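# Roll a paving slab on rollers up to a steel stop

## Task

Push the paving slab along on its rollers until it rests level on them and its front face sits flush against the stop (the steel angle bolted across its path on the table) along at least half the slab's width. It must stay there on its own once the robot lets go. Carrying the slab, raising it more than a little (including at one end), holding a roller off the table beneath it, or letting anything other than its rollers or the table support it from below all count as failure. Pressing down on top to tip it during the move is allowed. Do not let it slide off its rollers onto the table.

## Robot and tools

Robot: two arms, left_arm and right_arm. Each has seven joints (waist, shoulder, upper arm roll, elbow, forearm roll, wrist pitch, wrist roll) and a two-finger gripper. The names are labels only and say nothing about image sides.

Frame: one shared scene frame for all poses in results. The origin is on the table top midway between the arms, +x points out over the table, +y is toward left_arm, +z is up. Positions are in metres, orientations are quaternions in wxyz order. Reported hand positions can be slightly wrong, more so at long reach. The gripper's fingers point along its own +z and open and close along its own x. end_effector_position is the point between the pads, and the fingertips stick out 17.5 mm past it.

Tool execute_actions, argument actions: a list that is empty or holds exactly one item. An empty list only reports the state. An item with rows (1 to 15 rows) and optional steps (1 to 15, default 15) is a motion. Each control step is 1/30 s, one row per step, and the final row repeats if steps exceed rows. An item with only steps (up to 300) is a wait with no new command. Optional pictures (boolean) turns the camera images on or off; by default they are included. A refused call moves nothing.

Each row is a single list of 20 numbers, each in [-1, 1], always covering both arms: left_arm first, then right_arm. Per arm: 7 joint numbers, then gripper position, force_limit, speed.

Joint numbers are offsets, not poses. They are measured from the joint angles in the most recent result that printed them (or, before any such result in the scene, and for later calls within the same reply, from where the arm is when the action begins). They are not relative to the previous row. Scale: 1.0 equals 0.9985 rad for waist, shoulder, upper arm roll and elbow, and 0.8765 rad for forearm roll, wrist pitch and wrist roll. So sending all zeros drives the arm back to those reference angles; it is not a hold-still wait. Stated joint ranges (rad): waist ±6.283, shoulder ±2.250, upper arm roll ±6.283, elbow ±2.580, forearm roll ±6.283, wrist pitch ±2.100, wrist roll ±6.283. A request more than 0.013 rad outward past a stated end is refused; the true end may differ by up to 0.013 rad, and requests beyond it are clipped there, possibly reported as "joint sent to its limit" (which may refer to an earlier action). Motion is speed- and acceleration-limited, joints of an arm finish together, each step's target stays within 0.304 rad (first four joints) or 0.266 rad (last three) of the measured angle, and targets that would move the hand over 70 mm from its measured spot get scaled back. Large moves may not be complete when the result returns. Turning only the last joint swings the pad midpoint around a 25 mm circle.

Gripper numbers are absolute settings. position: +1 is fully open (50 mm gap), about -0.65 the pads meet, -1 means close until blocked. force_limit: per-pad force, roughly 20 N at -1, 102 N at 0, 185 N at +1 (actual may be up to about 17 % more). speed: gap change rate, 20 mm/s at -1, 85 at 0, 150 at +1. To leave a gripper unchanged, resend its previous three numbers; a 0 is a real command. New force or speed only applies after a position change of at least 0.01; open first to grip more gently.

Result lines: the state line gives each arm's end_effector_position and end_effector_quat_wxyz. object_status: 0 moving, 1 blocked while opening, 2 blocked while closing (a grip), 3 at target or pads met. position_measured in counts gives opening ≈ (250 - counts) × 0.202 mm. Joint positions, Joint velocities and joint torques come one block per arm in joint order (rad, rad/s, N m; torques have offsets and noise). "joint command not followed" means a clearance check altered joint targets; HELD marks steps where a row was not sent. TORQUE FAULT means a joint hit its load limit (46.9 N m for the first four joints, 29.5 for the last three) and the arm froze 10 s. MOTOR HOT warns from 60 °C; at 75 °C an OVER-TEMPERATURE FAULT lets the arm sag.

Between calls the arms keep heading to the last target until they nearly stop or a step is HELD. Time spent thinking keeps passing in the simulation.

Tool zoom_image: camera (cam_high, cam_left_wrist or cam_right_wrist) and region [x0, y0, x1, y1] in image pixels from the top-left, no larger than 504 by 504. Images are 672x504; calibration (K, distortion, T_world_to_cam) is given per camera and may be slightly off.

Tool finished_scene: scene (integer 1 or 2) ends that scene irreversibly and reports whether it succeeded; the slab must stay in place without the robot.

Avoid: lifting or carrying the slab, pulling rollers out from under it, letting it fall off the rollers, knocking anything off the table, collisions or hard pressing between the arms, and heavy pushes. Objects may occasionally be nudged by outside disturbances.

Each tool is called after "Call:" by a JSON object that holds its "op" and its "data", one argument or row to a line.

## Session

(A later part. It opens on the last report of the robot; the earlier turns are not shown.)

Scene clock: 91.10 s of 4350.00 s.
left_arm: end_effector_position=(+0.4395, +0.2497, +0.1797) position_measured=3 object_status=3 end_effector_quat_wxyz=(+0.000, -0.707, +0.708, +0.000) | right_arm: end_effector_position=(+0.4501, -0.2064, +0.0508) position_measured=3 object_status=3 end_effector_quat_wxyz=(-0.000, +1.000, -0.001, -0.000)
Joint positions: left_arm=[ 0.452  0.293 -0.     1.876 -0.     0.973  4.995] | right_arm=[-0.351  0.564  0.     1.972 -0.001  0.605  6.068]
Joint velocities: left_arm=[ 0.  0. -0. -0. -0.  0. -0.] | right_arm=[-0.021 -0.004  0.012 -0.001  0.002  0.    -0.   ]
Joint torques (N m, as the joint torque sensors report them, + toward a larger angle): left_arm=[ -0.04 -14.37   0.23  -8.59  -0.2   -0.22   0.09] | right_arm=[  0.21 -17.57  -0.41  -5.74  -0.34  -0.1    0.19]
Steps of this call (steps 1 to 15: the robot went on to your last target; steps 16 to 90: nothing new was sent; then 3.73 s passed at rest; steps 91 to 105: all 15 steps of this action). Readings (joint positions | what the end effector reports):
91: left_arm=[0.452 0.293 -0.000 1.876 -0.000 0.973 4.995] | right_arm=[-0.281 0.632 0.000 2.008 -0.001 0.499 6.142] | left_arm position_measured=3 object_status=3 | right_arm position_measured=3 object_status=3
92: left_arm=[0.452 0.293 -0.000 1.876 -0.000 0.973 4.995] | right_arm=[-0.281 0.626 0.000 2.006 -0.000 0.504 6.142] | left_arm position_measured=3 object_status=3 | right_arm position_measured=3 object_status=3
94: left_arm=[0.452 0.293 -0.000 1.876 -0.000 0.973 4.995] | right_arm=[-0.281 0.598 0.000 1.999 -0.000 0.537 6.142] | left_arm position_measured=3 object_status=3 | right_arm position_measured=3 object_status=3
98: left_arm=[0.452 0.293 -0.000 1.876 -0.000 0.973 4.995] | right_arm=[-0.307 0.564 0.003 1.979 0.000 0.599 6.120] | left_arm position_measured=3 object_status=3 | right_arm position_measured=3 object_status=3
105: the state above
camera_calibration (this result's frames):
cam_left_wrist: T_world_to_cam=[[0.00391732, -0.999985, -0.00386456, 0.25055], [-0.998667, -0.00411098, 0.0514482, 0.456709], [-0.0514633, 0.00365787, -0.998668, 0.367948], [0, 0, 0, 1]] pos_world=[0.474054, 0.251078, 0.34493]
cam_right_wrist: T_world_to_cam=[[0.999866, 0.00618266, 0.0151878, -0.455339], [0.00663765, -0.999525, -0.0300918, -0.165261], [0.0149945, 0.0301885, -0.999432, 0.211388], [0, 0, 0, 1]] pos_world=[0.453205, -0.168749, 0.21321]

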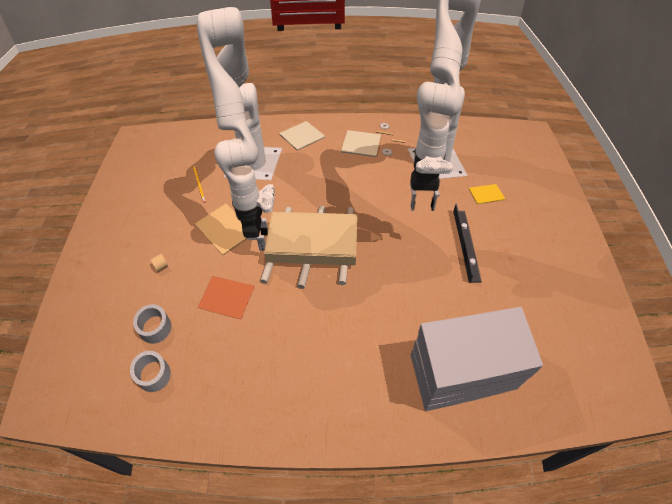

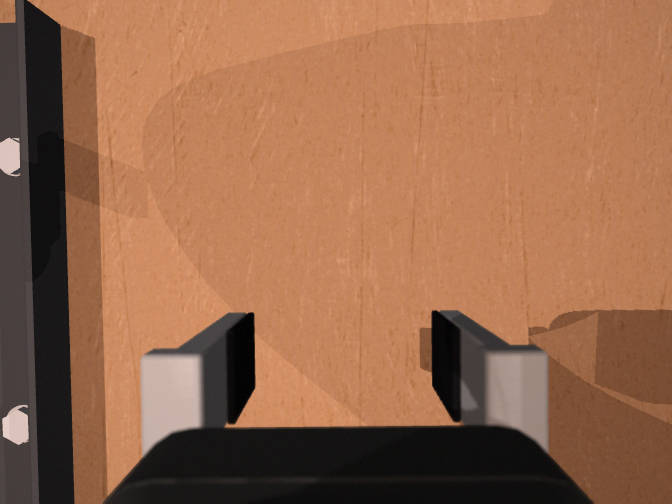

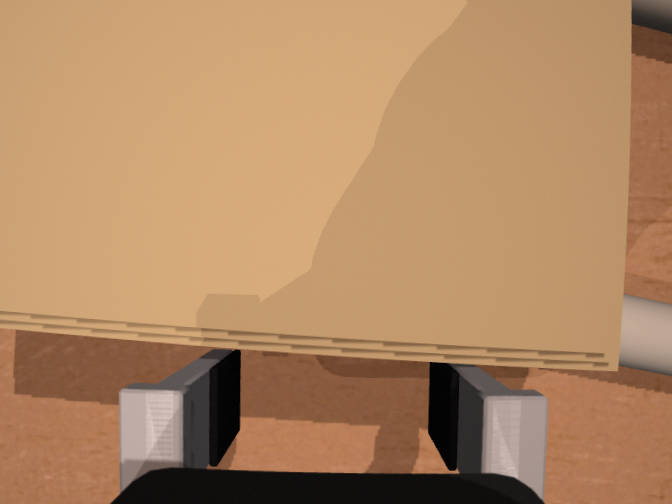

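Call:
{"op": "execute_actions", "data": {
  "actions": [
    {"rows":[[0,0,0,0,0,0,0,1,0,0, -0.007,0.0006,0,-0.002,0,0.001,-0.005,1,0,0],[0,0,0,0,0,0,0,1,0,0, -0.011,0.001,0,-0.003,0,0.002,-0.010,1,0,0],[0,0,0,0,0,0,0,1,0,0, -0.015,0.0015,0,-0.005,0,0.003,-0.015,1,0,0],[0,0,0,0,0,0,0,1,0,0, -0.019,0.002,0,-0.006,0,0.004,-0.020,1,0,0],[0,0,0,0,0,0,0,1,0,0, -0.023,0.0025,0,-0.007,0,0.005,-0.025,1,0,0],[0,0,0,0,0,0,0,1,0,0, -0.027,0.003,0,-0.009,0,0.005,-0.030,1,0,0],[0,0,0,0,0,0,0,1,0,0, -0.031,0.0035,0,-0.010,0,0.006,-0.035,1,0,0],[0,0,0,0,0,0,0,1,0,0, -0.035,0.004,0,-0.011,0,0.007,-0.039,1,0,0],[0,0,0,0,0,0,0,1,0,0, -0.039,0.0045,0,-0.013,0,0.008,-0.043,1,0,0],[0,0,0,0,0,0,0,1,0,0, -0.043,0.005,0,-0.014,0,0.008,-0.047,1,0,0],[0,0,0,0,0,0,0,1,0,0, -0.047,0.0055,0,-0.015,0,0.009,-0.050,1,0,0],[0,0,0,0,0,0,0,1,0,0, -0.050,0.006,0,-0.016,0,0.009,-0.053,1,0,0]],"steps":15}
  ],
  "pictures": false
}}

Call:
{"op": "execute_actions", "data": {
  "actions": [
    {"steps":20}
  ]
}}

Scene clock: 94.23 s of 4350.00 s.
left_arm: end_effector_position=(+0.4395, +0.2497, +0.1797) position_measured=3 object_status=3 end_effector_quat_wxyz=(+0.000, -0.707, +0.708, +0.000) | right_arm: end_effector_position=(+0.4518, -0.1856, +0.0514) position_measured=3 object_status=3 end_effector_quat_wxyz=(-0.001, +1.000, -0.000, +0.001)
Joint positions: left_arm=[ 0.452  0.293 -0.     1.876 -0.     0.973  4.995] | right_arm=[-0.399  0.57  -0.     1.956 -0.001  0.613  6.022]
Joint velocities: left_arm=[ 0.     0.     0.    -0.     0.    -0.001  0.001] | right_arm=[-0.017  0.001  0.002 -0.005  0.001  0.002 -0.011]
Joint torques (N m, as the joint torque sensors report them, + toward a larger angle): left_arm=[  0.04 -14.59   0.44  -8.2   -0.26  -0.18   0.21] | right_arm=[  0.15 -18.36   0.65  -5.51  -0.21  -0.3   -0.06]
Steps of this call (steps 1 to 15: the robot went on to your last target; steps 16 to 79: nothing new was sent; steps 80 to 94: all 15 steps of this action). Readings (joint positions | what the end effector reports):
80: left_arm=[0.452 0.293 -0.000 1.876 -0.000 0.973 4.995] | right_arm=[-0.355 0.564 0.001 1.972 -0.000 0.605 6.067] | left_arm position_measured=3 object_status=3 | right_arm position_measured=3 object_status=3
81: left_arm=[0.452 0.293 -0.000 1.876 -0.000 0.973 4.995] | right_arm=[-0.357 0.565 0.002 1.971 0.000 0.606 6.065] | left_arm position_measured=3 object_status=3 | right_arm position_measured=3 object_status=3
83: left_arm=[0.452 0.293 -0.000 1.876 -0.000 0.973 4.995] | right_arm=[-0.363 0.566 0.002 1.969 0.000 0.607 6.058] | left_arm position_measured=3 object_status=3 | right_arm position_measured=3 object_status=3
87: left_arm=[0.452 0.293 -0.000 1.876 -0.000 0.973 4.995] | right_arm=[-0.378 0.567 0.001 1.964 -0.000 0.610 6.041] | left_arm position_measured=3 object_status=3 | right_arm position_measured=3 object_status=3
94: the state above

Scene clock: 94.90 s of 4350.00 s.
left_arm: end_effector_position=(+0.4395, +0.2497, +0.1797) position_measured=3 object_status=3 end_effector_quat_wxyz=(+0.000, -0.707, +0.708, +0.000) | right_arm: end_effector_position=(+0.4516, -0.1851, +0.0513) position_measured=3 object_status=3 end_effector_quat_wxyz=(-0.000, +1.000, +0.000, +0.001)
Joint positions: left_arm=[ 0.452  0.293 -0.     1.876 -0.     0.973  4.995] | right_arm=[-0.401  0.57   0.     1.956 -0.001  0.613  6.021]
Joint velocities: left_arm=[-0.     0.    -0.    -0.     0.001 -0.001 -0.   ] | right_arm=[ 0.    -0.    -0.001  0.    -0.    -0.     0.   ]
Joint torques (N m, as the joint torque sensors report them, + toward a larger angle): left_arm=[ -0.02 -14.73   0.39  -8.42  -0.08  -0.19   0.13] | right_arm=[ -0.08 -17.67   0.24  -5.96   0.01  -0.1    0.04]
Steps of this call (steps 1 to 15: the robot went on to your last target; steps 16 to 20: nothing new was sent). Readings (joint positions | what the end effector reports):
1: left_arm=[0.452 0.293 -0.000 1.876 -0.000 0.973 4.995] | right_arm=[-0.400 0.570 -0.000 1.956 -0.001 0.613 6.022] | left_arm position_measured=3 object_status=3 | right_arm position_measured=3 object_status=3
2: left_arm=[0.452 0.293 -0.000 1.876 -0.000 0.973 4.995] | right_arm=[-0.400 0.570 0.000 1.956 -0.001 0.613 6.021] | left_arm position_measured=3 object_status=3 | right_arm position_measured=3 object_status=3
4: left_arm=[0.452 0.293 -0.000 1.876 -0.000 0.973 4.995] | right_arm=[-0.401 0.570 0.000 1.956 -0.001 0.613 6.021] | left_arm position_measured=3 object_status=3 | right_arm position_measured=3 object_status=3
8: left_arm=[0.452 0.293 -0.000 1.876 -0.000 0.973 4.995] | right_arm=[-0.401 0.570 0.000 1.956 -0.001 0.613 6.021] | left_arm position_measured=3 object_status=3 | right_arm position_measured=3 object_status=3
20: the state above
All arms were judged still, so your last target was given up. Only a new action makes them travel on or press farther. Fingers that are still opening or closing keep moving.
camera_calibration (this result's frames):
cam_left_wrist: T_world_to_cam=[[0.00391708, -0.999985, -0.0038639, 0.25055], [-0.998667, -0.00411071, 0.051446, 0.45671], [-0.0514611, 0.00365724, -0.998668, 0.367948], [0, 0, 0, 1]] pos_world=[0.474055, 0.251077, 0.34493]
cam_right_wrist: T_world_to_cam=[[0.999805, 0.00964236, 0.0172143, -0.456485], [0.0101663, -0.99948, -0.030611, -0.145544], [0.0169101, 0.03078, -0.999383, 0.210421], [0, 0, 0, 1]] pos_world=[0.454317, -0.147543, 0.213694]

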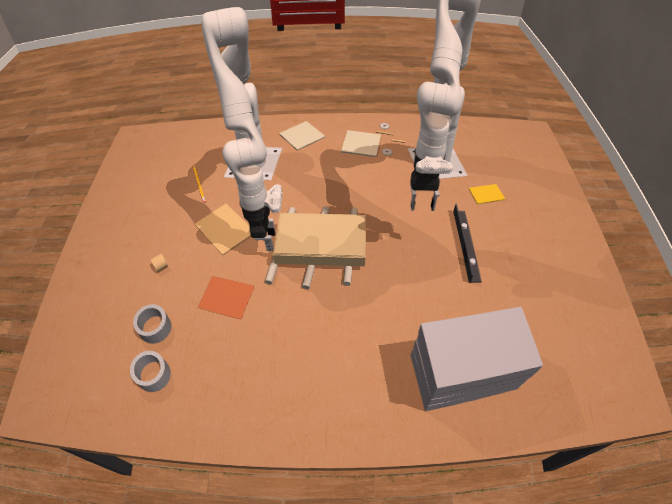

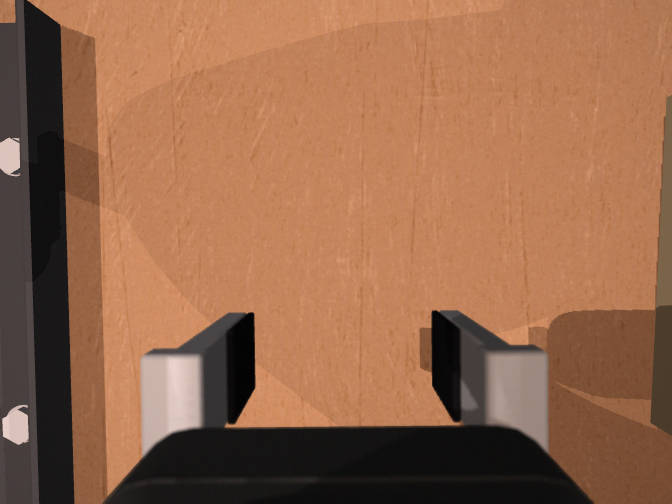

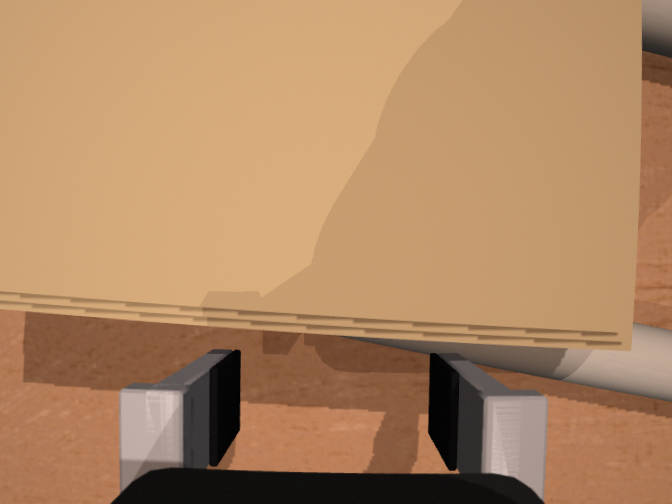

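Call:
{"op": "execute_actions", "data": {
  "actions": []
}}

Scene clock: 95.97 s of 4350.00 s.
left_arm: end_effector_position=(+0.4395, +0.2497, +0.1797) position_measured=3 object_status=3 end_effector_quat_wxyz=(+0.000, -0.707, +0.708, +0.000) | right_arm: end_effector_position=(+0.4516, -0.1851, +0.0513) position_measured=3 object_status=3 end_effector_quat_wxyz=(-0.000, +1.000, +0.000, +0.001)
Joint positions: left_arm=[ 0.452  0.293 -0.     1.876 -0.     0.973  4.995] | right_arm=[-0.401  0.57   0.     1.956 -0.001  0.613  6.021]
Joint velocities: left_arm=[ 0.     0.     0.     0.    -0.    -0.001 -0.001] | right_arm=[-0.001  0.    -0.     0.     0.    -0.     0.   ]
Joint torques (N m, as the joint torque sensors report them, + toward a larger angle): left_arm=[ -0.04 -14.49   0.47  -8.04  -0.07  -0.11   0.13] | right_arm=[ -0.19 -17.76   0.13  -5.62  -0.09   0.02   0.16]
Steps of this call (steps 1 to 32: nothing new was sent). Readings (joint positions | what the end effector reports):
1: left_arm=[0.452 0.293 -0.000 1.876 -0.000 0.973 4.995] | right_arm=[-0.401 0.570 0.000 1.956 -0.001 0.613 6.021] | left_arm position_measured=3 object_status=3 | right_arm position_measured=3 object_status=3
2: left_arm=[0.452 0.293 -0.000 1.876 -0.000 0.973 4.995] | right_arm=[-0.401 0.570 0.000 1.956 -0.001 0.613 6.021] | left_arm position_measured=3 object_status=3 | right_arm position_measured=3 object_status=3
4: left_arm=[0.452 0.293 -0.000 1.876 -0.000 0.973 4.995] | right_arm=[-0.401 0.570 0.000 1.956 -0.001 0.613 6.021] | left_arm position_measured=3 object_status=3 | right_arm position_measured=3 object_status=3
8: left_arm=[0.452 0.293 -0.000 1.876 -0.000 0.973 4.995] | right_arm=[-0.401 0.570 0.000 1.956 -0.001 0.613 6.021] | left_arm position_measured=3 object_status=3 | right_arm position_measured=3 object_status=3
32: the state above
camera_calibration (this result's frames):
cam_left_wrist: T_world_to_cam=[[0.00391732, -0.999985, -0.00386386, 0.250549], [-0.998667, -0.00411094, 0.0514461, 0.456711], [-0.0514612, 0.00365718, -0.998668, 0.367948], [0, 0, 0, 1]] pos_world=[0.474055, 0.251077, 0.34493]
cam_right_wrist: T_world_to_cam=[[0.999805, 0.00964645, 0.0172138, -0.456484], [0.0101703, -0.99948, -0.0306106, -0.145544], [0.0169096, 0.0307797, -0.999383, 0.210421], [0, 0, 0, 1]] pos_world=[0.454317, -0.147542, 0.213694]

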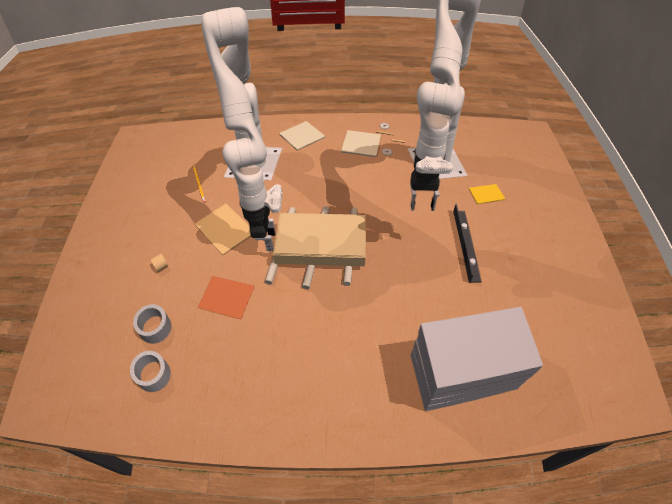

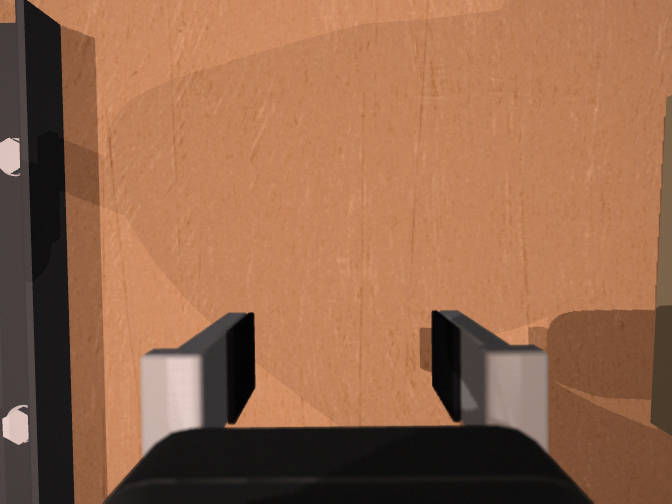

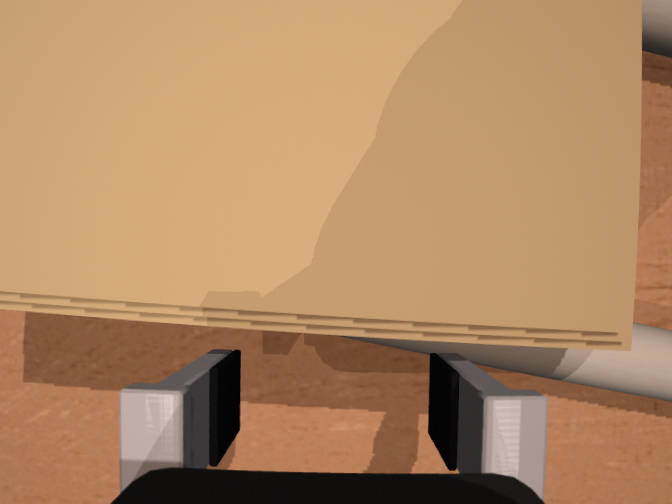

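Call:
{"op": "execute_actions", "data": {
  "actions": [
    {"rows":[[0,0,0,0,0,0,0,1,0,0,-0.006,0.001,0,-0.002,0,0.001,-0.007,1,0,0],[0,0,0,0,0,0,0,1,0,0,-0.012,0.002,0,-0.005,0,0.003,-0.014,1,0,0],[0,0,0,0,0,0,0,1,0,0,-0.018,0.003,0,-0.007,0,0.004,-0.021,1,0,0],[0,0,0,0,0,0,0,1,0,0,-0.024,0.004,0,-0.010,0,0.006,-0.027,1,0,0],[0,0,0,0,0,0,0,1,0,0,-0.030,0.005,0,-0.012,0,0.007,-0.034,1,0,0],[0,0,0,0,0,0,0,1,0,0,-0.036,0.006,0,-0.015,0,0.009,-0.041,1,0,0],[0,0,0,0,0,0,0,1,0,0,-0.042,0.007,0,-0.017,0,0.010,-0.048,1,0,0],[0,0,0,0,0,0,0,1,0,0,-0.048,0.008,0,-0.019,0,0.012,-0.055,1,0,0],[0,0,0,0,0,0,0,1,0,0,-0.054,0.009,0,-0.022,0,0.013,-0.062,1,0,0],[0,0,0,0,0,0,0,1,0,0,-0.060,0.010,0,-0.024,0,0.015,-0.068,1,0,0],[0,0,0,0,0,0,0,1,0,0,-0.066,0.011,0,-0.027,0,0.016,-0.075,1,0,0],[0,0,0,0,0,0,0,1,0,0,-0.072,0.012,0,-0.029,0,0.018,-0.082,1,0,0],[0,0,0,0,0,0,0,1,0,0,-0.078,0.013,0,-0.032,0,0.020,-0.089,1,0,0],[0,0,0,0,0,0,0,1,0,0,-0.084,0.014,0,-0.034,0,0.021,-0.096,1,0,0],[0,0,0,0,0,0,0,1,0,0,-0.090,0.015,0,-0.037,0,0.023,-0.103,1,0,0]],"steps":15}
  ],
  "pictures": false
}}

Call:
{"op": "execute_actions", "data": {
  "actions": [
    {"rows":[[0,0,0,0,0,0,0,1,0,0,-0.010,0.002,0,-0.004,0,0.002,-0.011,1,0,0],[0,0,0,0,0,0,0,1,0,0,-0.015,0.003,0,-0.007,0,0.004,-0.017,1,0,0],[0,0,0,0,0,0,0,1,0,0,-0.020,0.004,0,-0.009,0,0.005,-0.023,1,0,0],[0,0,0,0,0,0,0,1,0,0,-0.025,0.005,0,-0.012,0,0.007,-0.029,1,0,0],[0,0,0,0,0,0,0,1,0,0,-0.030,0.007,0,-0.014,0,0.008,-0.034,1,0,0],[0,0,0,0,0,0,0,1,0,0,-0.035,0.008,0,-0.016,0,0.010,-0.040,1,0,0],[0,0,0,0,0,0,0,1,0,0,-0.040,0.009,0,-0.019,0,0.011,-0.046,1,0,0],[0,0,0,0,0,0,0,1,0,0,-0.045,0.010,0,-0.021,0,0.012,-0.051,1,0,0],[0,0,0,0,0,0,0,1,0,0,-0.050,0.011,0,-0.023,0,0.014,-0.057,1,0,0],[0,0,0,0,0,0,0,1,0,0,-0.055,0.013,0,-0.026,0,0.015,-0.063,1,0,0],[0,0,0,0,0,0,0,1,0,0,-0.060,0.014,0,-0.028,0,0.016,-0.068,1,0,0],[0,0,0,0,0,0,0,1,0,0,-0.065,0.015,0,-0.030,0,0.018,-0.074,1,0,0],[0,0,0,0,0,0,0,1,0,0,-0.070,0.016,0,-0.033,0,0.019,-0.080,1,0,0],[0,0,0,0,0,0,0,1,0,0,-0.075,0.017,0,-0.035,0,0.021,-0.086,1,0,0],[0,0,0,0,0,0,0,1,0,0,-0.080,0.018,0,-0.037,0,0.022,-0.091,1,0,0]],"steps":15}
  ]
}}

Scene clock: 110.83 s of 4350.00 s.
left_arm: end_effector_position=(+0.4395, +0.2497, +0.1797) position_measured=3 object_status=3 end_effector_quat_wxyz=(+0.000, -0.707, +0.708, +0.000) | right_arm: end_effector_position=(+0.4534, -0.1512, +0.0517) position_measured=3 object_status=3 end_effector_quat_wxyz=(-0.001, +1.000, +0.000, +0.002)
Joint positions: left_arm=[ 0.452  0.293 -0.     1.876 -0.     0.973  4.995] | right_arm=[-0.478  0.583  0.     1.925 -0.     0.63   5.944]
Joint velocities: left_arm=[ 0.    -0.     0.     0.     0.    -0.002 -0.001] | right_arm=[-0.18   0.03   0.003 -0.075  0.001  0.043 -0.183]
Joint torques (N m, as the joint torque sensors report them, + toward a larger angle): left_arm=[  0.1  -14.28   0.23  -8.64  -0.06  -0.12   0.23] | right_arm=[ -0.66 -18.98   0.39  -6.05   0.    -0.11  -0.15]
Steps of this call (steps 1 to 90: nothing new was sent; then 11.37 s passed at rest; steps 91 to 105: all 15 steps of this action). Readings (joint positions | what the end effector reports):
91: left_arm=[0.452 0.293 -0.000 1.876 -0.000 0.973 4.995] | right_arm=[-0.402 0.570 0.000 1.956 -0.000 0.613 6.021] | left_arm position_measured=3 object_status=3 | right_arm position_measured=3 object_status=3
92: left_arm=[0.452 0.293 -0.000 1.876 -0.000 0.973 4.995] | right_arm=[-0.406 0.571 0.001 1.955 -0.000 0.614 6.018] | left_arm position_measured=3 object_status=3 | right_arm position_measured=3 object_status=3
94: left_arm=[0.452 0.293 -0.000 1.876 -0.000 0.973 4.995] | right_arm=[-0.415 0.573 0.001 1.951 -0.000 0.616 6.009] | left_arm position_measured=3 object_status=3 | right_arm position_measured=3 object_status=3
98: left_arm=[0.452 0.293 -0.000 1.876 -0.000 0.973 4.995] | right_arm=[-0.436 0.576 0.002 1.942 0.000 0.621 5.986] | left_arm position_measured=3 object_status=3 | right_arm position_measured=3 object_status=3
105: the state above

Scene clock: 111.33 s of 4350.00 s.
left_arm: end_effector_position=(+0.4395, +0.2497, +0.1797) position_measured=3 object_status=3 end_effector_quat_wxyz=(+0.000, -0.707, +0.708, +0.000) | right_arm: end_effector_position=(+0.4535, -0.1202, +0.0512) position_measured=3 object_status=3 end_effector_quat_wxyz=(-0.000, +1.000, -0.001, +0.002)
Joint positions: left_arm=[ 0.452  0.293 -0.     1.876 -0.     0.973  4.995] | right_arm=[-0.548  0.599  0.001  1.892 -0.     0.647  5.873]
Joint velocities: left_arm=[ 0.    -0.     0.    -0.001  0.001 -0.     0.   ] | right_arm=[-0.152  0.03  -0.007 -0.067 -0.003  0.037 -0.149]
Joint torques (N m, as the joint torque sensors report them, + toward a larger angle): left_arm=[  0.21 -14.73   0.14  -8.13  -0.19  -0.29   0.13] | right_arm=[ -1.   -18.52  -0.54  -6.06  -0.37  -0.08   0.51]
Steps of this call (steps 1 to 15: all 15 steps of this action). Readings (joint positions | what the end effector reports):
1: left_arm=[0.452 0.293 -0.000 1.876 -0.000 0.973 4.995] | right_arm=[-0.484 0.584 0.000 1.922 -0.000 0.631 5.938] | left_arm position_measured=3 object_status=3 | right_arm position_measured=3 object_status=3
2: left_arm=[0.452 0.293 -0.000 1.876 -0.000 0.973 4.995] | right_arm=[-0.486 0.585 -0.000 1.921 -0.001 0.632 5.935] | left_arm position_measured=3 object_status=3 | right_arm position_measured=3 object_status=3
4: left_arm=[0.452 0.293 -0.000 1.876 -0.000 0.973 4.995] | right_arm=[-0.494 0.586 0.001 1.917 -0.000 0.634 5.927] | left_arm position_measured=3 object_status=3 | right_arm position_measured=3 object_status=3
8: left_arm=[0.452 0.293 -0.000 1.876 -0.000 0.973 4.995] | right_arm=[-0.514 0.591 0.001 1.908 -0.000 0.639 5.908] | left_arm position_measured=3 object_status=3 | right_arm position_measured=3 object_status=3
15: the state above
camera_calibration (this result's frames):
cam_left_wrist: T_world_to_cam=[[0.00391734, -0.999985, -0.00386232, 0.250548], [-0.998668, -0.00411086, 0.0514415, 0.456714], [-0.0514566, 0.00365566, -0.998669, 0.367947], [0, 0, 0, 1]] pos_world=[0.474057, 0.251077, 0.344931]
cam_right_wrist: T_world_to_cam=[[0.999798, 0.00758421, 0.018598, -0.459267], [0.00814956, -0.999501, -0.0305135, -0.079772], [0.0183574, 0.0306589, -0.999361, 0.207588], [0, 0, 0, 1]] pos_world=[0.456014, -0.0826135, 0.213563]

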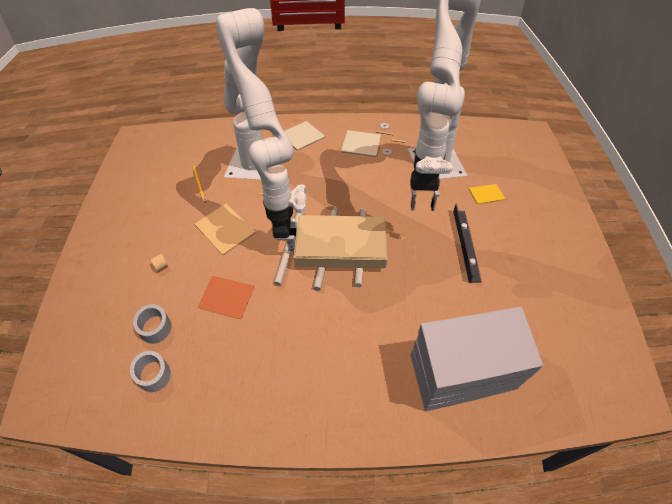

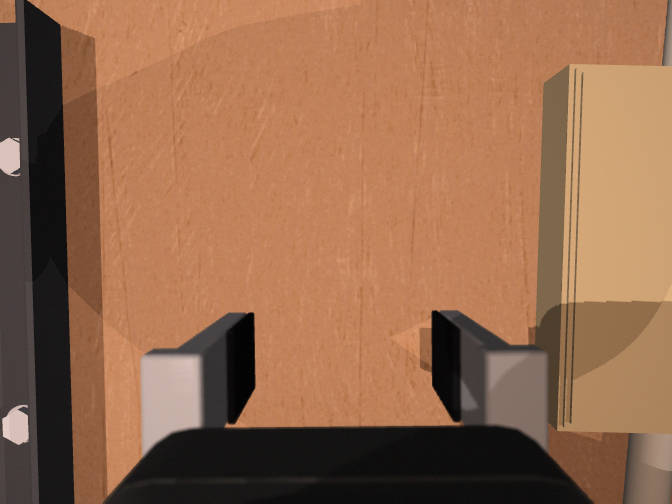

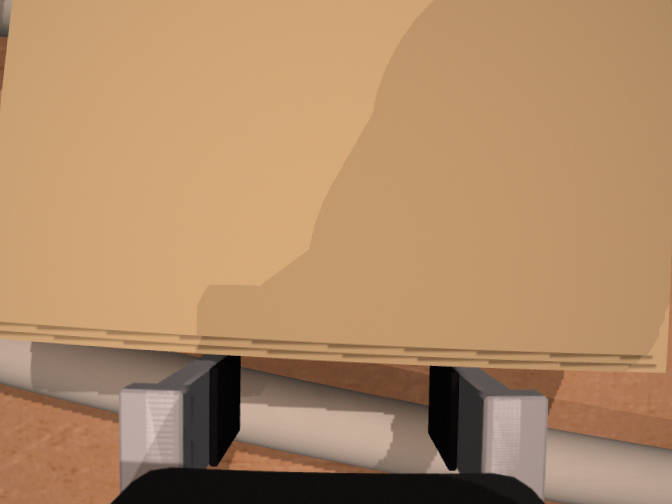

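Call:
{"op": "execute_actions", "data": {
  "actions": [
    {"rows":[[0,0,0,0,0,0,0,1,0,0,-0.012,0.002,0,-0.005,0,0.003,-0.013,1,0,0],[0,0,0,0,0,0,0,1,0,0,-0.015,0.003,0,-0.006,0,0.004,-0.017,1,0,0],[0,0,0,0,0,0,0,1,0,0,-0.018,0.004,0,-0.008,0,0.005,-0.020,1,0,0],[0,0,0,0,0,0,0,1,0,0,-0.021,0.004,0,-0.009,0,0.006,-0.024,1,0,0],[0,0,0,0,0,0,0,1,0,0,-0.024,0.005,0,-0.010,0,0.007,-0.027,1,0,0],[0,0,0,0,0,0,0,1,0,0,-0.027,0.005,0,-0.011,0,0.008,-0.030,1,0,0],[0,0,0,0,0,0,0,1,0,0,-0.030,0.006,0,-0.013,0,0.009,-0.034,1,0,0],[0,0,0,0,0,0,0,1,0,0,-0.033,0.007,0,-0.014,0,0.010,-0.037,1,0,0],[0,0,0,0,0,0,0,1,0,0,-0.036,0.007,0,-0.015,0,0.011,-0.040,1,0,0],[0,0,0,0,0,0,0,1,0,0,-0.039,0.008,0,-0.016,0,0.012,-0.044,1,0,0],[0,0,0,0,0,0,0,1,0,0,-0.042,0.008,0,-0.018,0,0.013,-0.047,1,0,0],[0,0,0,0,0,0,0,1,0,0,-0.045,0.009,0,-0.019,0,0.014,-0.050,1,0,0],[0,0,0,0,0,0,0,1,0,0,-0.048,0.010,0,-0.020,0,0.015,-0.053,1,0,0],[0,0,0,0,0,0,0,1,0,0,-0.051,0.010,0,-0.021,0,0.016,-0.056,1,0,0],[0,0,0,0,0,0,0,1,0,0,-0.053,0.0105,0,-0.022,0,0.017,-0.058,1,0,0]],"steps":15}
  ],
  "pictures": false
}}

Call:
{"op": "execute_actions", "data": {
  "actions": [
    {"steps":15}
  ]
}}

Scene clock: 117.07 s of 4350.00 s.
left_arm: end_effector_position=(+0.4395, +0.2497, +0.1797) position_measured=3 object_status=3 end_effector_quat_wxyz=(+0.000, -0.707, +0.708, +0.000) | right_arm: end_effector_position=(+0.4507, -0.0998, +0.0508) position_measured=3 object_status=3 end_effector_quat_wxyz=(+0.001, +1.000, -0.001, +0.000)
Joint positions: left_arm=[ 0.452  0.293 -0.     1.876 -0.     0.973  4.995] | right_arm=[-0.595  0.609  0.003  1.872  0.001  0.661  5.826]
Joint velocities: left_arm=[ 0.    -0.     0.    -0.    -0.001  0.001  0.001] | right_arm=[-0.076  0.013 -0.005 -0.033 -0.004  0.026 -0.072]
Joint torques (N m, as the joint torque sensors report them, + toward a larger angle): left_arm=[  0.15 -14.71   0.18  -8.29  -0.04  -0.32   0.09] | right_arm=[ -0.95 -19.56  -0.73  -6.63  -0.29  -0.17   0.07]
Steps of this call (steps 1 to 30: the robot went on to your last target; steps 31 to 90: nothing new was sent; then 2.23 s passed at rest; steps 91 to 105: all 15 steps of this action). Readings (joint positions | what the end effector reports):
91: left_arm=[0.452 0.293 -0.000 1.876 -0.000 0.973 4.995] | right_arm=[-0.559 0.601 0.001 1.888 -0.000 0.650 5.864] | left_arm position_measured=3 object_status=3 | right_arm position_measured=3 object_status=3
92: left_arm=[0.452 0.293 -0.000 1.876 -0.000 0.973 4.995] | right_arm=[-0.560 0.601 0.001 1.887 -0.000 0.650 5.862] | left_arm position_measured=3 object_status=3 | right_arm position_measured=3 object_status=3
94: left_arm=[0.452 0.293 -0.000 1.876 -0.000 0.973 4.995] | right_arm=[-0.565 0.603 0.002 1.885 0.000 0.651 5.858] | left_arm position_measured=3 object_status=3 | right_arm position_measured=3 object_status=3
98: left_arm=[0.452 0.293 -0.000 1.876 -0.000 0.973 4.995] | right_arm=[-0.576 0.605 0.001 1.880 -0.000 0.654 5.846] | left_arm position_measured=3 object_status=3 | right_arm position_measured=3 object_status=3
105: the state above

Scene clock: 117.57 s of 4350.00 s.
left_arm: end_effector_position=(+0.4395, +0.2497, +0.1797) position_measured=3 object_status=3 end_effector_quat_wxyz=(+0.000, -0.707, +0.708, +0.000) | right_arm: end_effector_position=(+0.4499, -0.0967, +0.0508) position_measured=3 object_status=3 end_effector_quat_wxyz=(+0.000, +1.000, +0.000, +0.000)
Joint positions: left_arm=[ 0.452  0.293 -0.     1.876 -0.     0.973  4.995] | right_arm=[-0.601  0.61   0.001  1.87  -0.     0.662  5.823]
Joint velocities: left_arm=[-0.     0.    -0.     0.     0.001  0.    -0.001] | right_arm=[-0.001  0.     0.    -0.     0.     0.     0.   ]
Joint torques (N m, as the joint torque sensors report them, + toward a larger angle): left_arm=[  0.35 -14.83   0.39  -8.29  -0.44  -0.23   0.  ] | right_arm=[ -0.05 -19.17   0.18  -6.3   -0.08   0.01   0.07]
Steps of this call (steps 1 to 15: the robot went on to your last target). Readings (joint positions | what the end effector reports):
1: left_arm=[0.452 0.293 -0.000 1.876 -0.000 0.973 4.995] | right_arm=[-0.597 0.609 0.002 1.871 0.000 0.661 5.824] | left_arm position_measured=3 object_status=3 | right_arm position_measured=3 object_status=3
2: left_arm=[0.452 0.293 -0.000 1.876 -0.000 0.973 4.995] | right_arm=[-0.598 0.609 0.002 1.871 0.000 0.662 5.823] | left_arm position_measured=3 object_status=3 | right_arm position_measured=3 object_status=3
4: left_arm=[0.452 0.293 -0.000 1.876 -0.000 0.973 4.995] | right_arm=[-0.599 0.609 0.001 1.870 -0.000 0.662 5.823] | left_arm position_measured=3 object_status=3 | right_arm position_measured=3 object_status=3
8: left_arm=[0.452 0.293 -0.000 1.876 -0.000 0.973 4.995] | right_arm=[-0.600 0.610 0.001 1.870 -0.000 0.662 5.823] | left_arm position_measured=3 object_status=3 | right_arm position_measured=3 object_status=3
15: the state above
All arms were judged still, so your last target was given up. Only a new action makes them travel on or press farther. Fingers that are still opening or closing keep moving.
camera_calibration (this result's frames):
cam_left_wrist: T_world_to_cam=[[0.00391716, -0.999985, -0.00386155, 0.250548], [-0.998668, -0.00411064, 0.0514393, 0.456716], [-0.0514544, 0.00365491, -0.998669, 0.367946], [0, 0, 0, 1]] pos_world=[0.474058, 0.251076, 0.344931]
cam_right_wrist: T_world_to_cam=[[0.999833, 0.00965568, 0.0155044, -0.455494], [0.0101052, -0.999523, -0.0291844, -0.0572112], [0.0152152, 0.0293362, -0.999454, 0.207888], [0, 0, 0, 1]] pos_world=[0.452833, -0.0588844, 0.213167]

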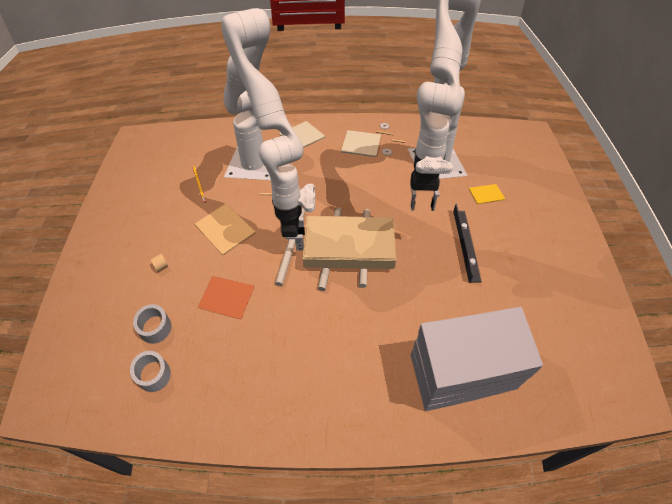

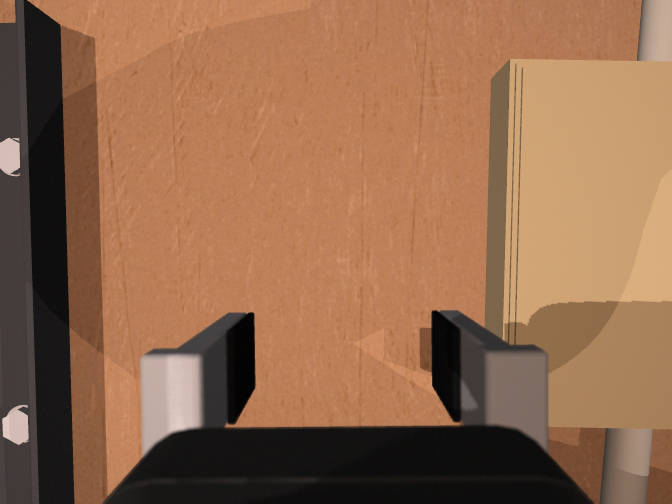

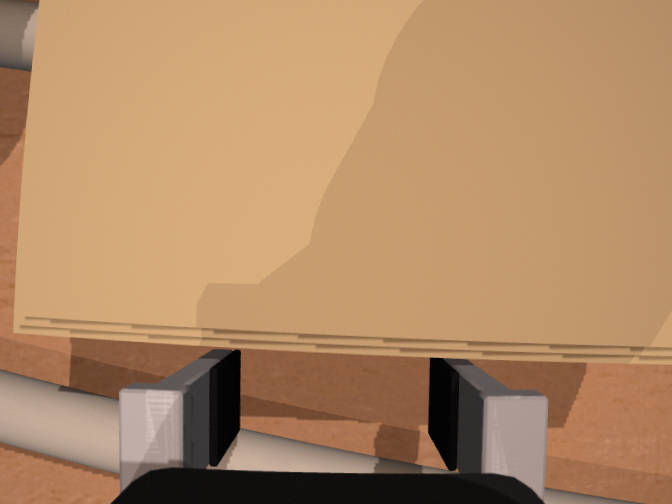

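Call:
{"op": "execute_actions", "data": {
  "actions": [
    {"rows":[[0,0,0,0,0,0,0,1,0,0,-0.003,0.001,0,-0.002,0,0.001,-0.004,1,0,0],[0,0,0,0,0,0,0,1,0,0,-0.007,0.002,0,-0.005,0,0.003,-0.008,1,0,0],[0,0,0,0,0,0,0,1,0,0,-0.010,0.003,0,-0.007,0,0.005,-0.012,1,0,0],[0,0,0,0,0,0,0,1,0,0,-0.013,0.004,0,-0.010,0,0.006,-0.016,1,0,0],[0,0,0,0,0,0,0,1,0,0,-0.017,0.005,0,-0.012,0,0.008,-0.020,1,0,0],[0,0,0,0,0,0,0,1,0,0,-0.020,0.006,0,-0.014,0,0.009,-0.024,1,0,0],[0,0,0,0,0,0,0,1,0,0,-0.023,0.007,0,-0.017,0,0.011,-0.028,1,0,0],[0,0,0,0,0,0,0,1,0,0,-0.027,0.008,0,-0.019,0,0.012,-0.032,1,0,0],[0,0,0,0,0,0,0,1,0,0,-0.030,0.009,0,-0.022,0,0.014,-0.036,1,0,0],[0,0,0,0,0,0,0,1,0,0,-0.033,0.010,0,-0.024,0,0.016,-0.040,1,0,0],[0,0,0,0,0,0,0,1,0,0,-0.037,0.011,0,-0.027,0,0.017,-0.044,1,0,0],[0,0,0,0,0,0,0,1,0,0,-0.040,0.012,0,-0.029,0,0.019,-0.048,1,0,0]],"steps":15}
  ]
}}

Scene clock: 124.60 s of 4350.00 s.
left_arm: end_effector_position=(+0.4395, +0.2497, +0.1797) position_measured=3 object_status=3 end_effector_quat_wxyz=(+0.000, -0.707, +0.708, +0.000) | right_arm: end_effector_position=(+0.4504, -0.0772, +0.0514) position_measured=3 object_status=3 end_effector_quat_wxyz=(+0.000, +1.000, -0.001, +0.000)
Joint positions: left_arm=[ 0.452  0.293 -0.     1.876 -0.     0.973  4.995] | right_arm=[-0.639  0.621  0.001  1.842 -0.     0.678  5.781]
Joint velocities: left_arm=[ 0.  0.  0. -0. -0.  0. -0.] | right_arm=[-0.015  0.002  0.    -0.011  0.001  0.006 -0.013]
Joint torques (N m, as the joint torque sensors report them, + toward a larger angle): left_arm=[  0.   -14.6   -0.06  -7.98  -0.05  -0.38  -0.07] | right_arm=[  0.08 -19.31   0.48  -5.94   0.08  -0.01   0.3 ]
Steps of this call (steps 1 to 90: nothing new was sent; then 3.53 s passed at rest; steps 91 to 105: all 15 steps of this action). Readings (joint positions | what the end effector reports):
91: left_arm=[0.452 0.293 -0.000 1.876 -0.000 0.973 4.995] | right_arm=[-0.601 0.610 0.002 1.870 0.000 0.662 5.822] | left_arm position_measured=3 object_status=3 | right_arm position_measured=3 object_status=3
92: left_arm=[0.452 0.293 -0.000 1.876 -0.000 0.973 4.995] | right_arm=[-0.603 0.611 0.002 1.869 0.000 0.663 5.820] | left_arm position_measured=3 object_status=3 | right_arm position_measured=3 object_status=3
94: left_arm=[0.452 0.293 -0.000 1.876 -0.000 0.973 4.995] | right_arm=[-0.609 0.612 0.003 1.865 0.001 0.666 5.814] | left_arm position_measured=3 object_status=3 | right_arm position_measured=3 object_status=3
98: left_arm=[0.452 0.293 -0.000 1.876 -0.000 0.973 4.995] | right_arm=[-0.620 0.616 0.002 1.856 0.000 0.671 5.801] | left_arm position_measured=3 object_status=3 | right_arm position_measured=3 object_status=3
105: the state above
camera_calibration (this result's frames):
cam_left_wrist: T_world_to_cam=[[0.00391711, -0.999985, -0.00386079, 0.250547], [-0.998668, -0.00411054, 0.0514373, 0.456718], [-0.0514524, 0.00365416, -0.998669, 0.367946], [0, 0, 0, 1]] pos_world=[0.474059, 0.251076, 0.344931]
cam_right_wrist: T_world_to_cam=[[0.99985, 0.00660083, 0.0160347, -0.456453], [0.00707821, -0.999528, -0.0298993, -0.0363596], [0.0158297, 0.0300083, -0.999424, 0.20763], [0, 0, 0, 1]] pos_world=[0.453355, -0.03956, 0.213743]

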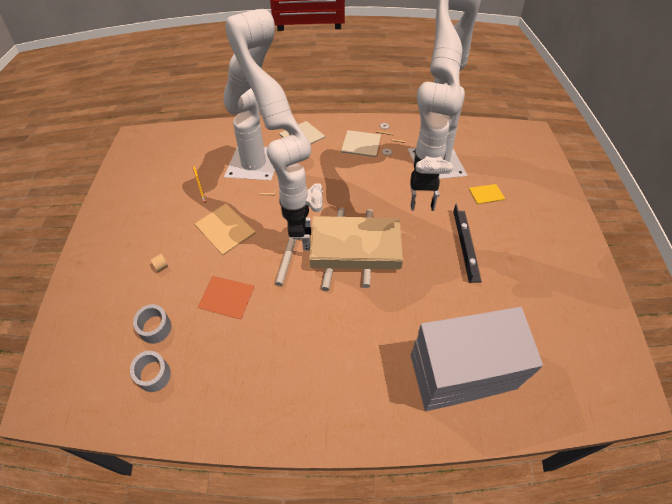

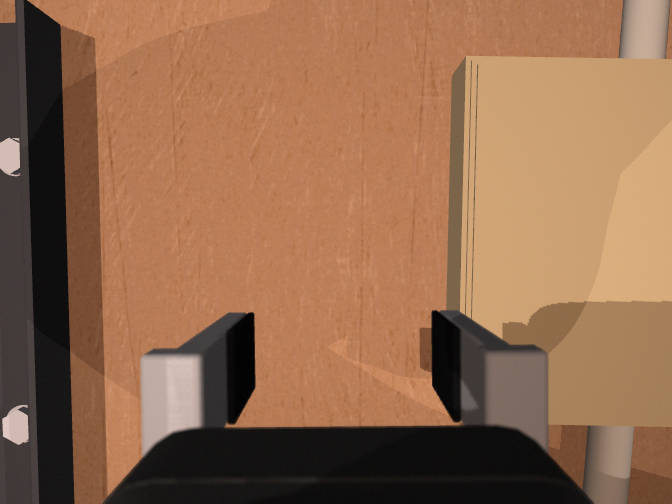

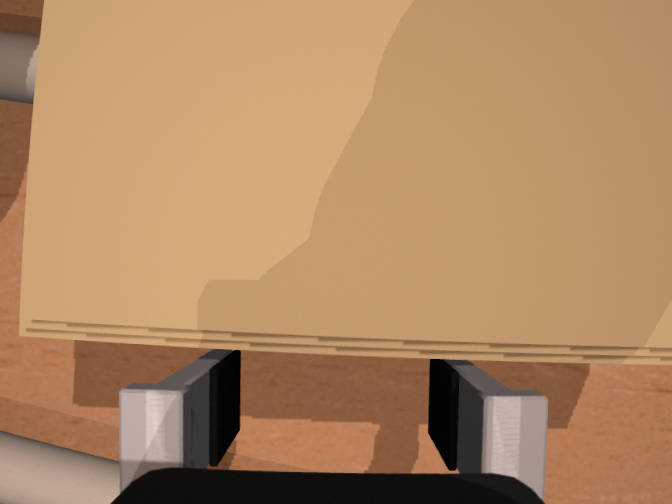

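Call:
{"op": "execute_actions", "data": {
  "actions": [
    {"rows":[[0,0,0,0,0,0,0,1,0,0,0.521,-0.197,0,0.068,0,0.147,0.41,1,0,0],[0,0,0,0,0,0,0,1,0,0,0.521,-0.197,0,0.068,0,0.147,0.41,1,0,0],[0,0,0,0,0,0,0,1,0,0,0.521,-0.197,0,0.068,0,0.147,0.41,1,0,0],[0,0,0,0,0,0,0,1,0,0,0.521,-0.197,0,0.068,0,0.147,0.41,1,0,0],[0,0,0,0,0,0,0,1,0,0,0.521,-0.197,0,0.068,0,0.147,0.41,1,0,0],[0,0,0,0,0,0,0,1,0,0,0.521,-0.197,0,0.068,0,0.147,0.41,1,0,0],[0,0,0,0,0,0,0,1,0,0,0.521,-0.197,0,0.068,0,0.147,0.41,1,0,0],[0,0,0,0,0,0,0,1,0,0,0.521,-0.197,0,0.068,0,0.147,0.41,1,0,0],[0.6,0.581,0,-0.841,0,0.297,0.481,1,0,0,0.521,-0.197,0,0.068,0,0.147,0.41,1,0,0]],"steps":15}
  ],
  "pictures": false
}}

Call:
{"op": "execute_actions", "data": {
  "actions": [
    {"steps":40}
  ]
}}

Scene clock: 131.60 s of 4350.00 s.
left_arm: end_effector_position=(+0.4346, +0.2023, +0.1596) position_measured=3 object_status=3 end_effector_quat_wxyz=(-0.018, -0.698, +0.714, +0.046) | right_arm: end_effector_position=(+0.4637, -0.2332, +0.1051) position_measured=3 object_status=3 end_effector_quat_wxyz=(-0.000, +0.999, -0.047, +0.001)
Joint positions: left_arm=[ 0.574  0.414 -0.003  1.762 -0.001  1.064  5.092] | right_arm=[-0.282  0.47   0.     1.893 -0.     0.777  6.045]
Joint velocities: left_arm=[ 0.894  0.912  0.041 -0.889  0.026  0.604  0.795] | right_arm=[ 0.929 -0.26   0.004  0.091  0.001  0.167  0.535]
Joint torques (N m, as the joint torque sensors report them, + toward a larger angle): left_arm=[  0.97 -16.98   0.85  -8.01   0.07   0.37   0.09] | right_arm=[  0.31 -17.55  -0.25  -5.9   -0.05  -0.22   0.26]
Steps of this call (steps 1 to 15: the robot went on to your last target; steps 16 to 90: nothing new was sent; then 3.50 s passed at rest; steps 91 to 105: all 15 steps of this action). Readings (joint positions | what the end effector reports):
91: left_arm=[0.452 0.293 -0.000 1.876 -0.000 0.973 4.995] | right_arm=[-0.639 0.621 0.001 1.841 -0.000 0.679 5.781] | left_arm position_measured=3 object_status=3 | right_arm position_measured=3 object_status=3
92: left_arm=[0.452 0.293 -0.000 1.876 -0.000 0.973 4.995] | right_arm=[-0.632 0.616 -0.001 1.843 -0.001 0.681 5.785] | left_arm position_measured=3 object_status=3 | right_arm position_measured=3 object_status=3
94: left_arm=[0.452 0.293 -0.000 1.876 -0.000 0.973 4.995] | right_arm=[-0.603 0.597 -0.002 1.849 -0.001 0.692 5.808] | left_arm position_measured=3 object_status=3 | right_arm position_measured=3 object_status=3
98: left_arm=[0.452 0.293 -0.000 1.876 -0.000 0.973 4.995] | right_arm=[-0.494 0.538 -0.000 1.869 -0.000 0.731 5.901] | left_arm position_measured=3 object_status=3 | right_arm position_measured=3 object_status=3
105: the state above

Scene clock: 132.93 s of 4350.00 s.
left_arm: end_effector_position=(+0.4538, -0.1179, +0.1199) position_measured=3 object_status=3 end_effector_quat_wxyz=(+0.000, -0.641, +0.767, +0.000) | right_arm: end_effector_position=(+0.4542, -0.3008, +0.1200) position_measured=3 object_status=3 end_effector_quat_wxyz=(+0.000, +0.997, -0.081, +0.000)
Joint positions: left_arm=[ 1.051  0.873 -0.     1.036 -0.     1.233  5.416] | right_arm=[-0.119  0.424  0.001  1.91  -0.     0.807  6.14 ]
Joint velocities: left_arm=[ 0.001  0.001 -0.    -0.    -0.    -0.001 -0.   ] | right_arm=[ 0. -0.  0. -0.  0. -0. -0.]
Joint torques (N m, as the joint torque sensors report them, + toward a larger angle): left_arm=[ -0.18 -25.96   0.51  -9.35  -0.14  -0.25   0.19] | right_arm=[  0.06 -16.59   0.01  -7.36  -0.21  -0.01  -0.13]
Steps of this call (steps 1 to 40: the robot went on to your last target). Readings (joint positions | what the end effector reports):
1: left_arm=[0.603 0.443 -0.002 1.733 -0.001 1.083 5.118] | right_arm=[-0.251 0.462 0.001 1.896 -0.000 0.783 6.063] | left_arm position_measured=3 object_status=3 | right_arm position_measured=3 object_status=3
2: left_arm=[0.631 0.472 -0.002 1.704 -0.001 1.100 5.144] | right_arm=[-0.221 0.453 0.001 1.899 -0.000 0.788 6.081] | left_arm position_measured=3 object_status=3 | right_arm position_measured=3 object_status=3
4: left_arm=[0.686 0.527 -0.002 1.648 -0.001 1.127 5.193] | right_arm=[-0.170 0.439 0.002 1.904 0.001 0.798 6.112] | left_arm position_measured=3 object_status=3 | right_arm position_measured=3 object_status=3
8: left_arm=[0.792 0.633 -0.002 1.540 -0.001 1.163 5.270] | right_arm=[-0.128 0.427 0.004 1.909 0.001 0.807 6.140] | left_arm position_measured=3 object_status=3 | right_arm position_measured=3 object_status=3
40: the state above
camera_calibration (this result's frames):
cam_left_wrist: T_world_to_cam=[[-0.172711, -0.984962, -0.00446972, -0.0353002], [-0.9837, 0.172255, 0.0515933, 0.486539], [-0.0500475, 0.0133076, -0.998658, 0.31079], [0, 0, 0, 1]] pos_world=[0.488066, -0.122714, 0.285113]
cam_right_wrist: T_world_to_cam=[[0.987992, -0.153684, 0.0159215, -0.502758], [-0.153167, -0.987751, -0.0298129, -0.181485], [0.0203082, 0.0270162, -0.999429, 0.279942], [0, 0, 0, 1]] pos_world=[0.463238, -0.264091, 0.282377]

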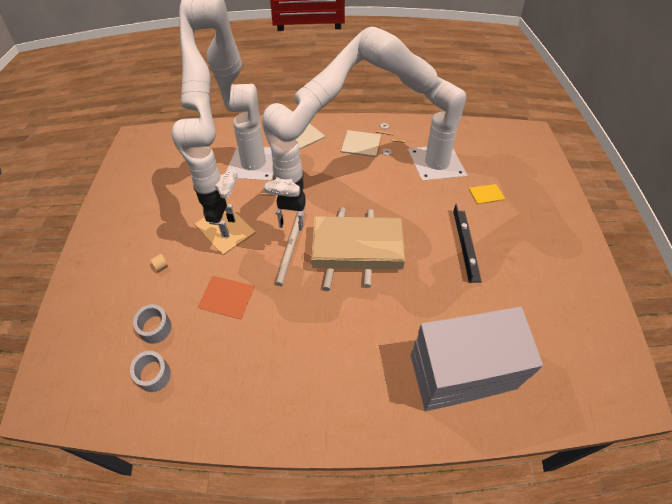

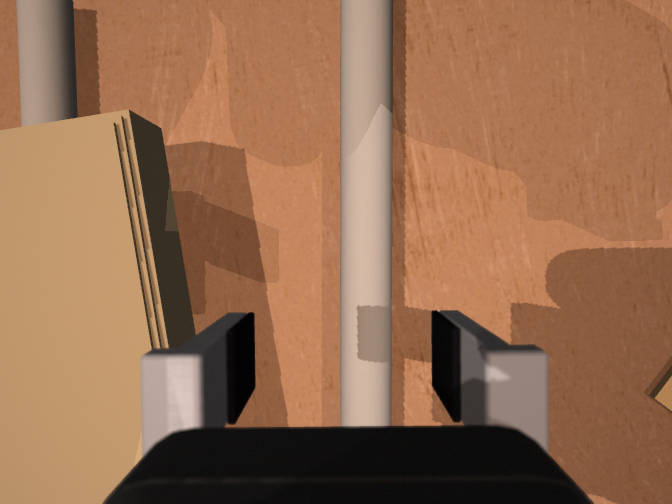

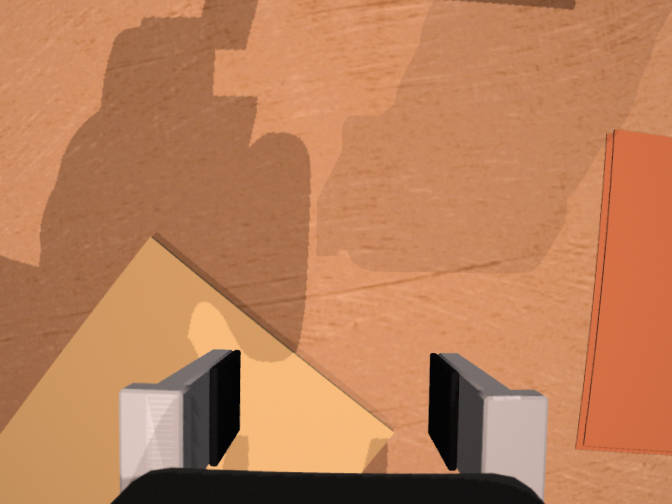

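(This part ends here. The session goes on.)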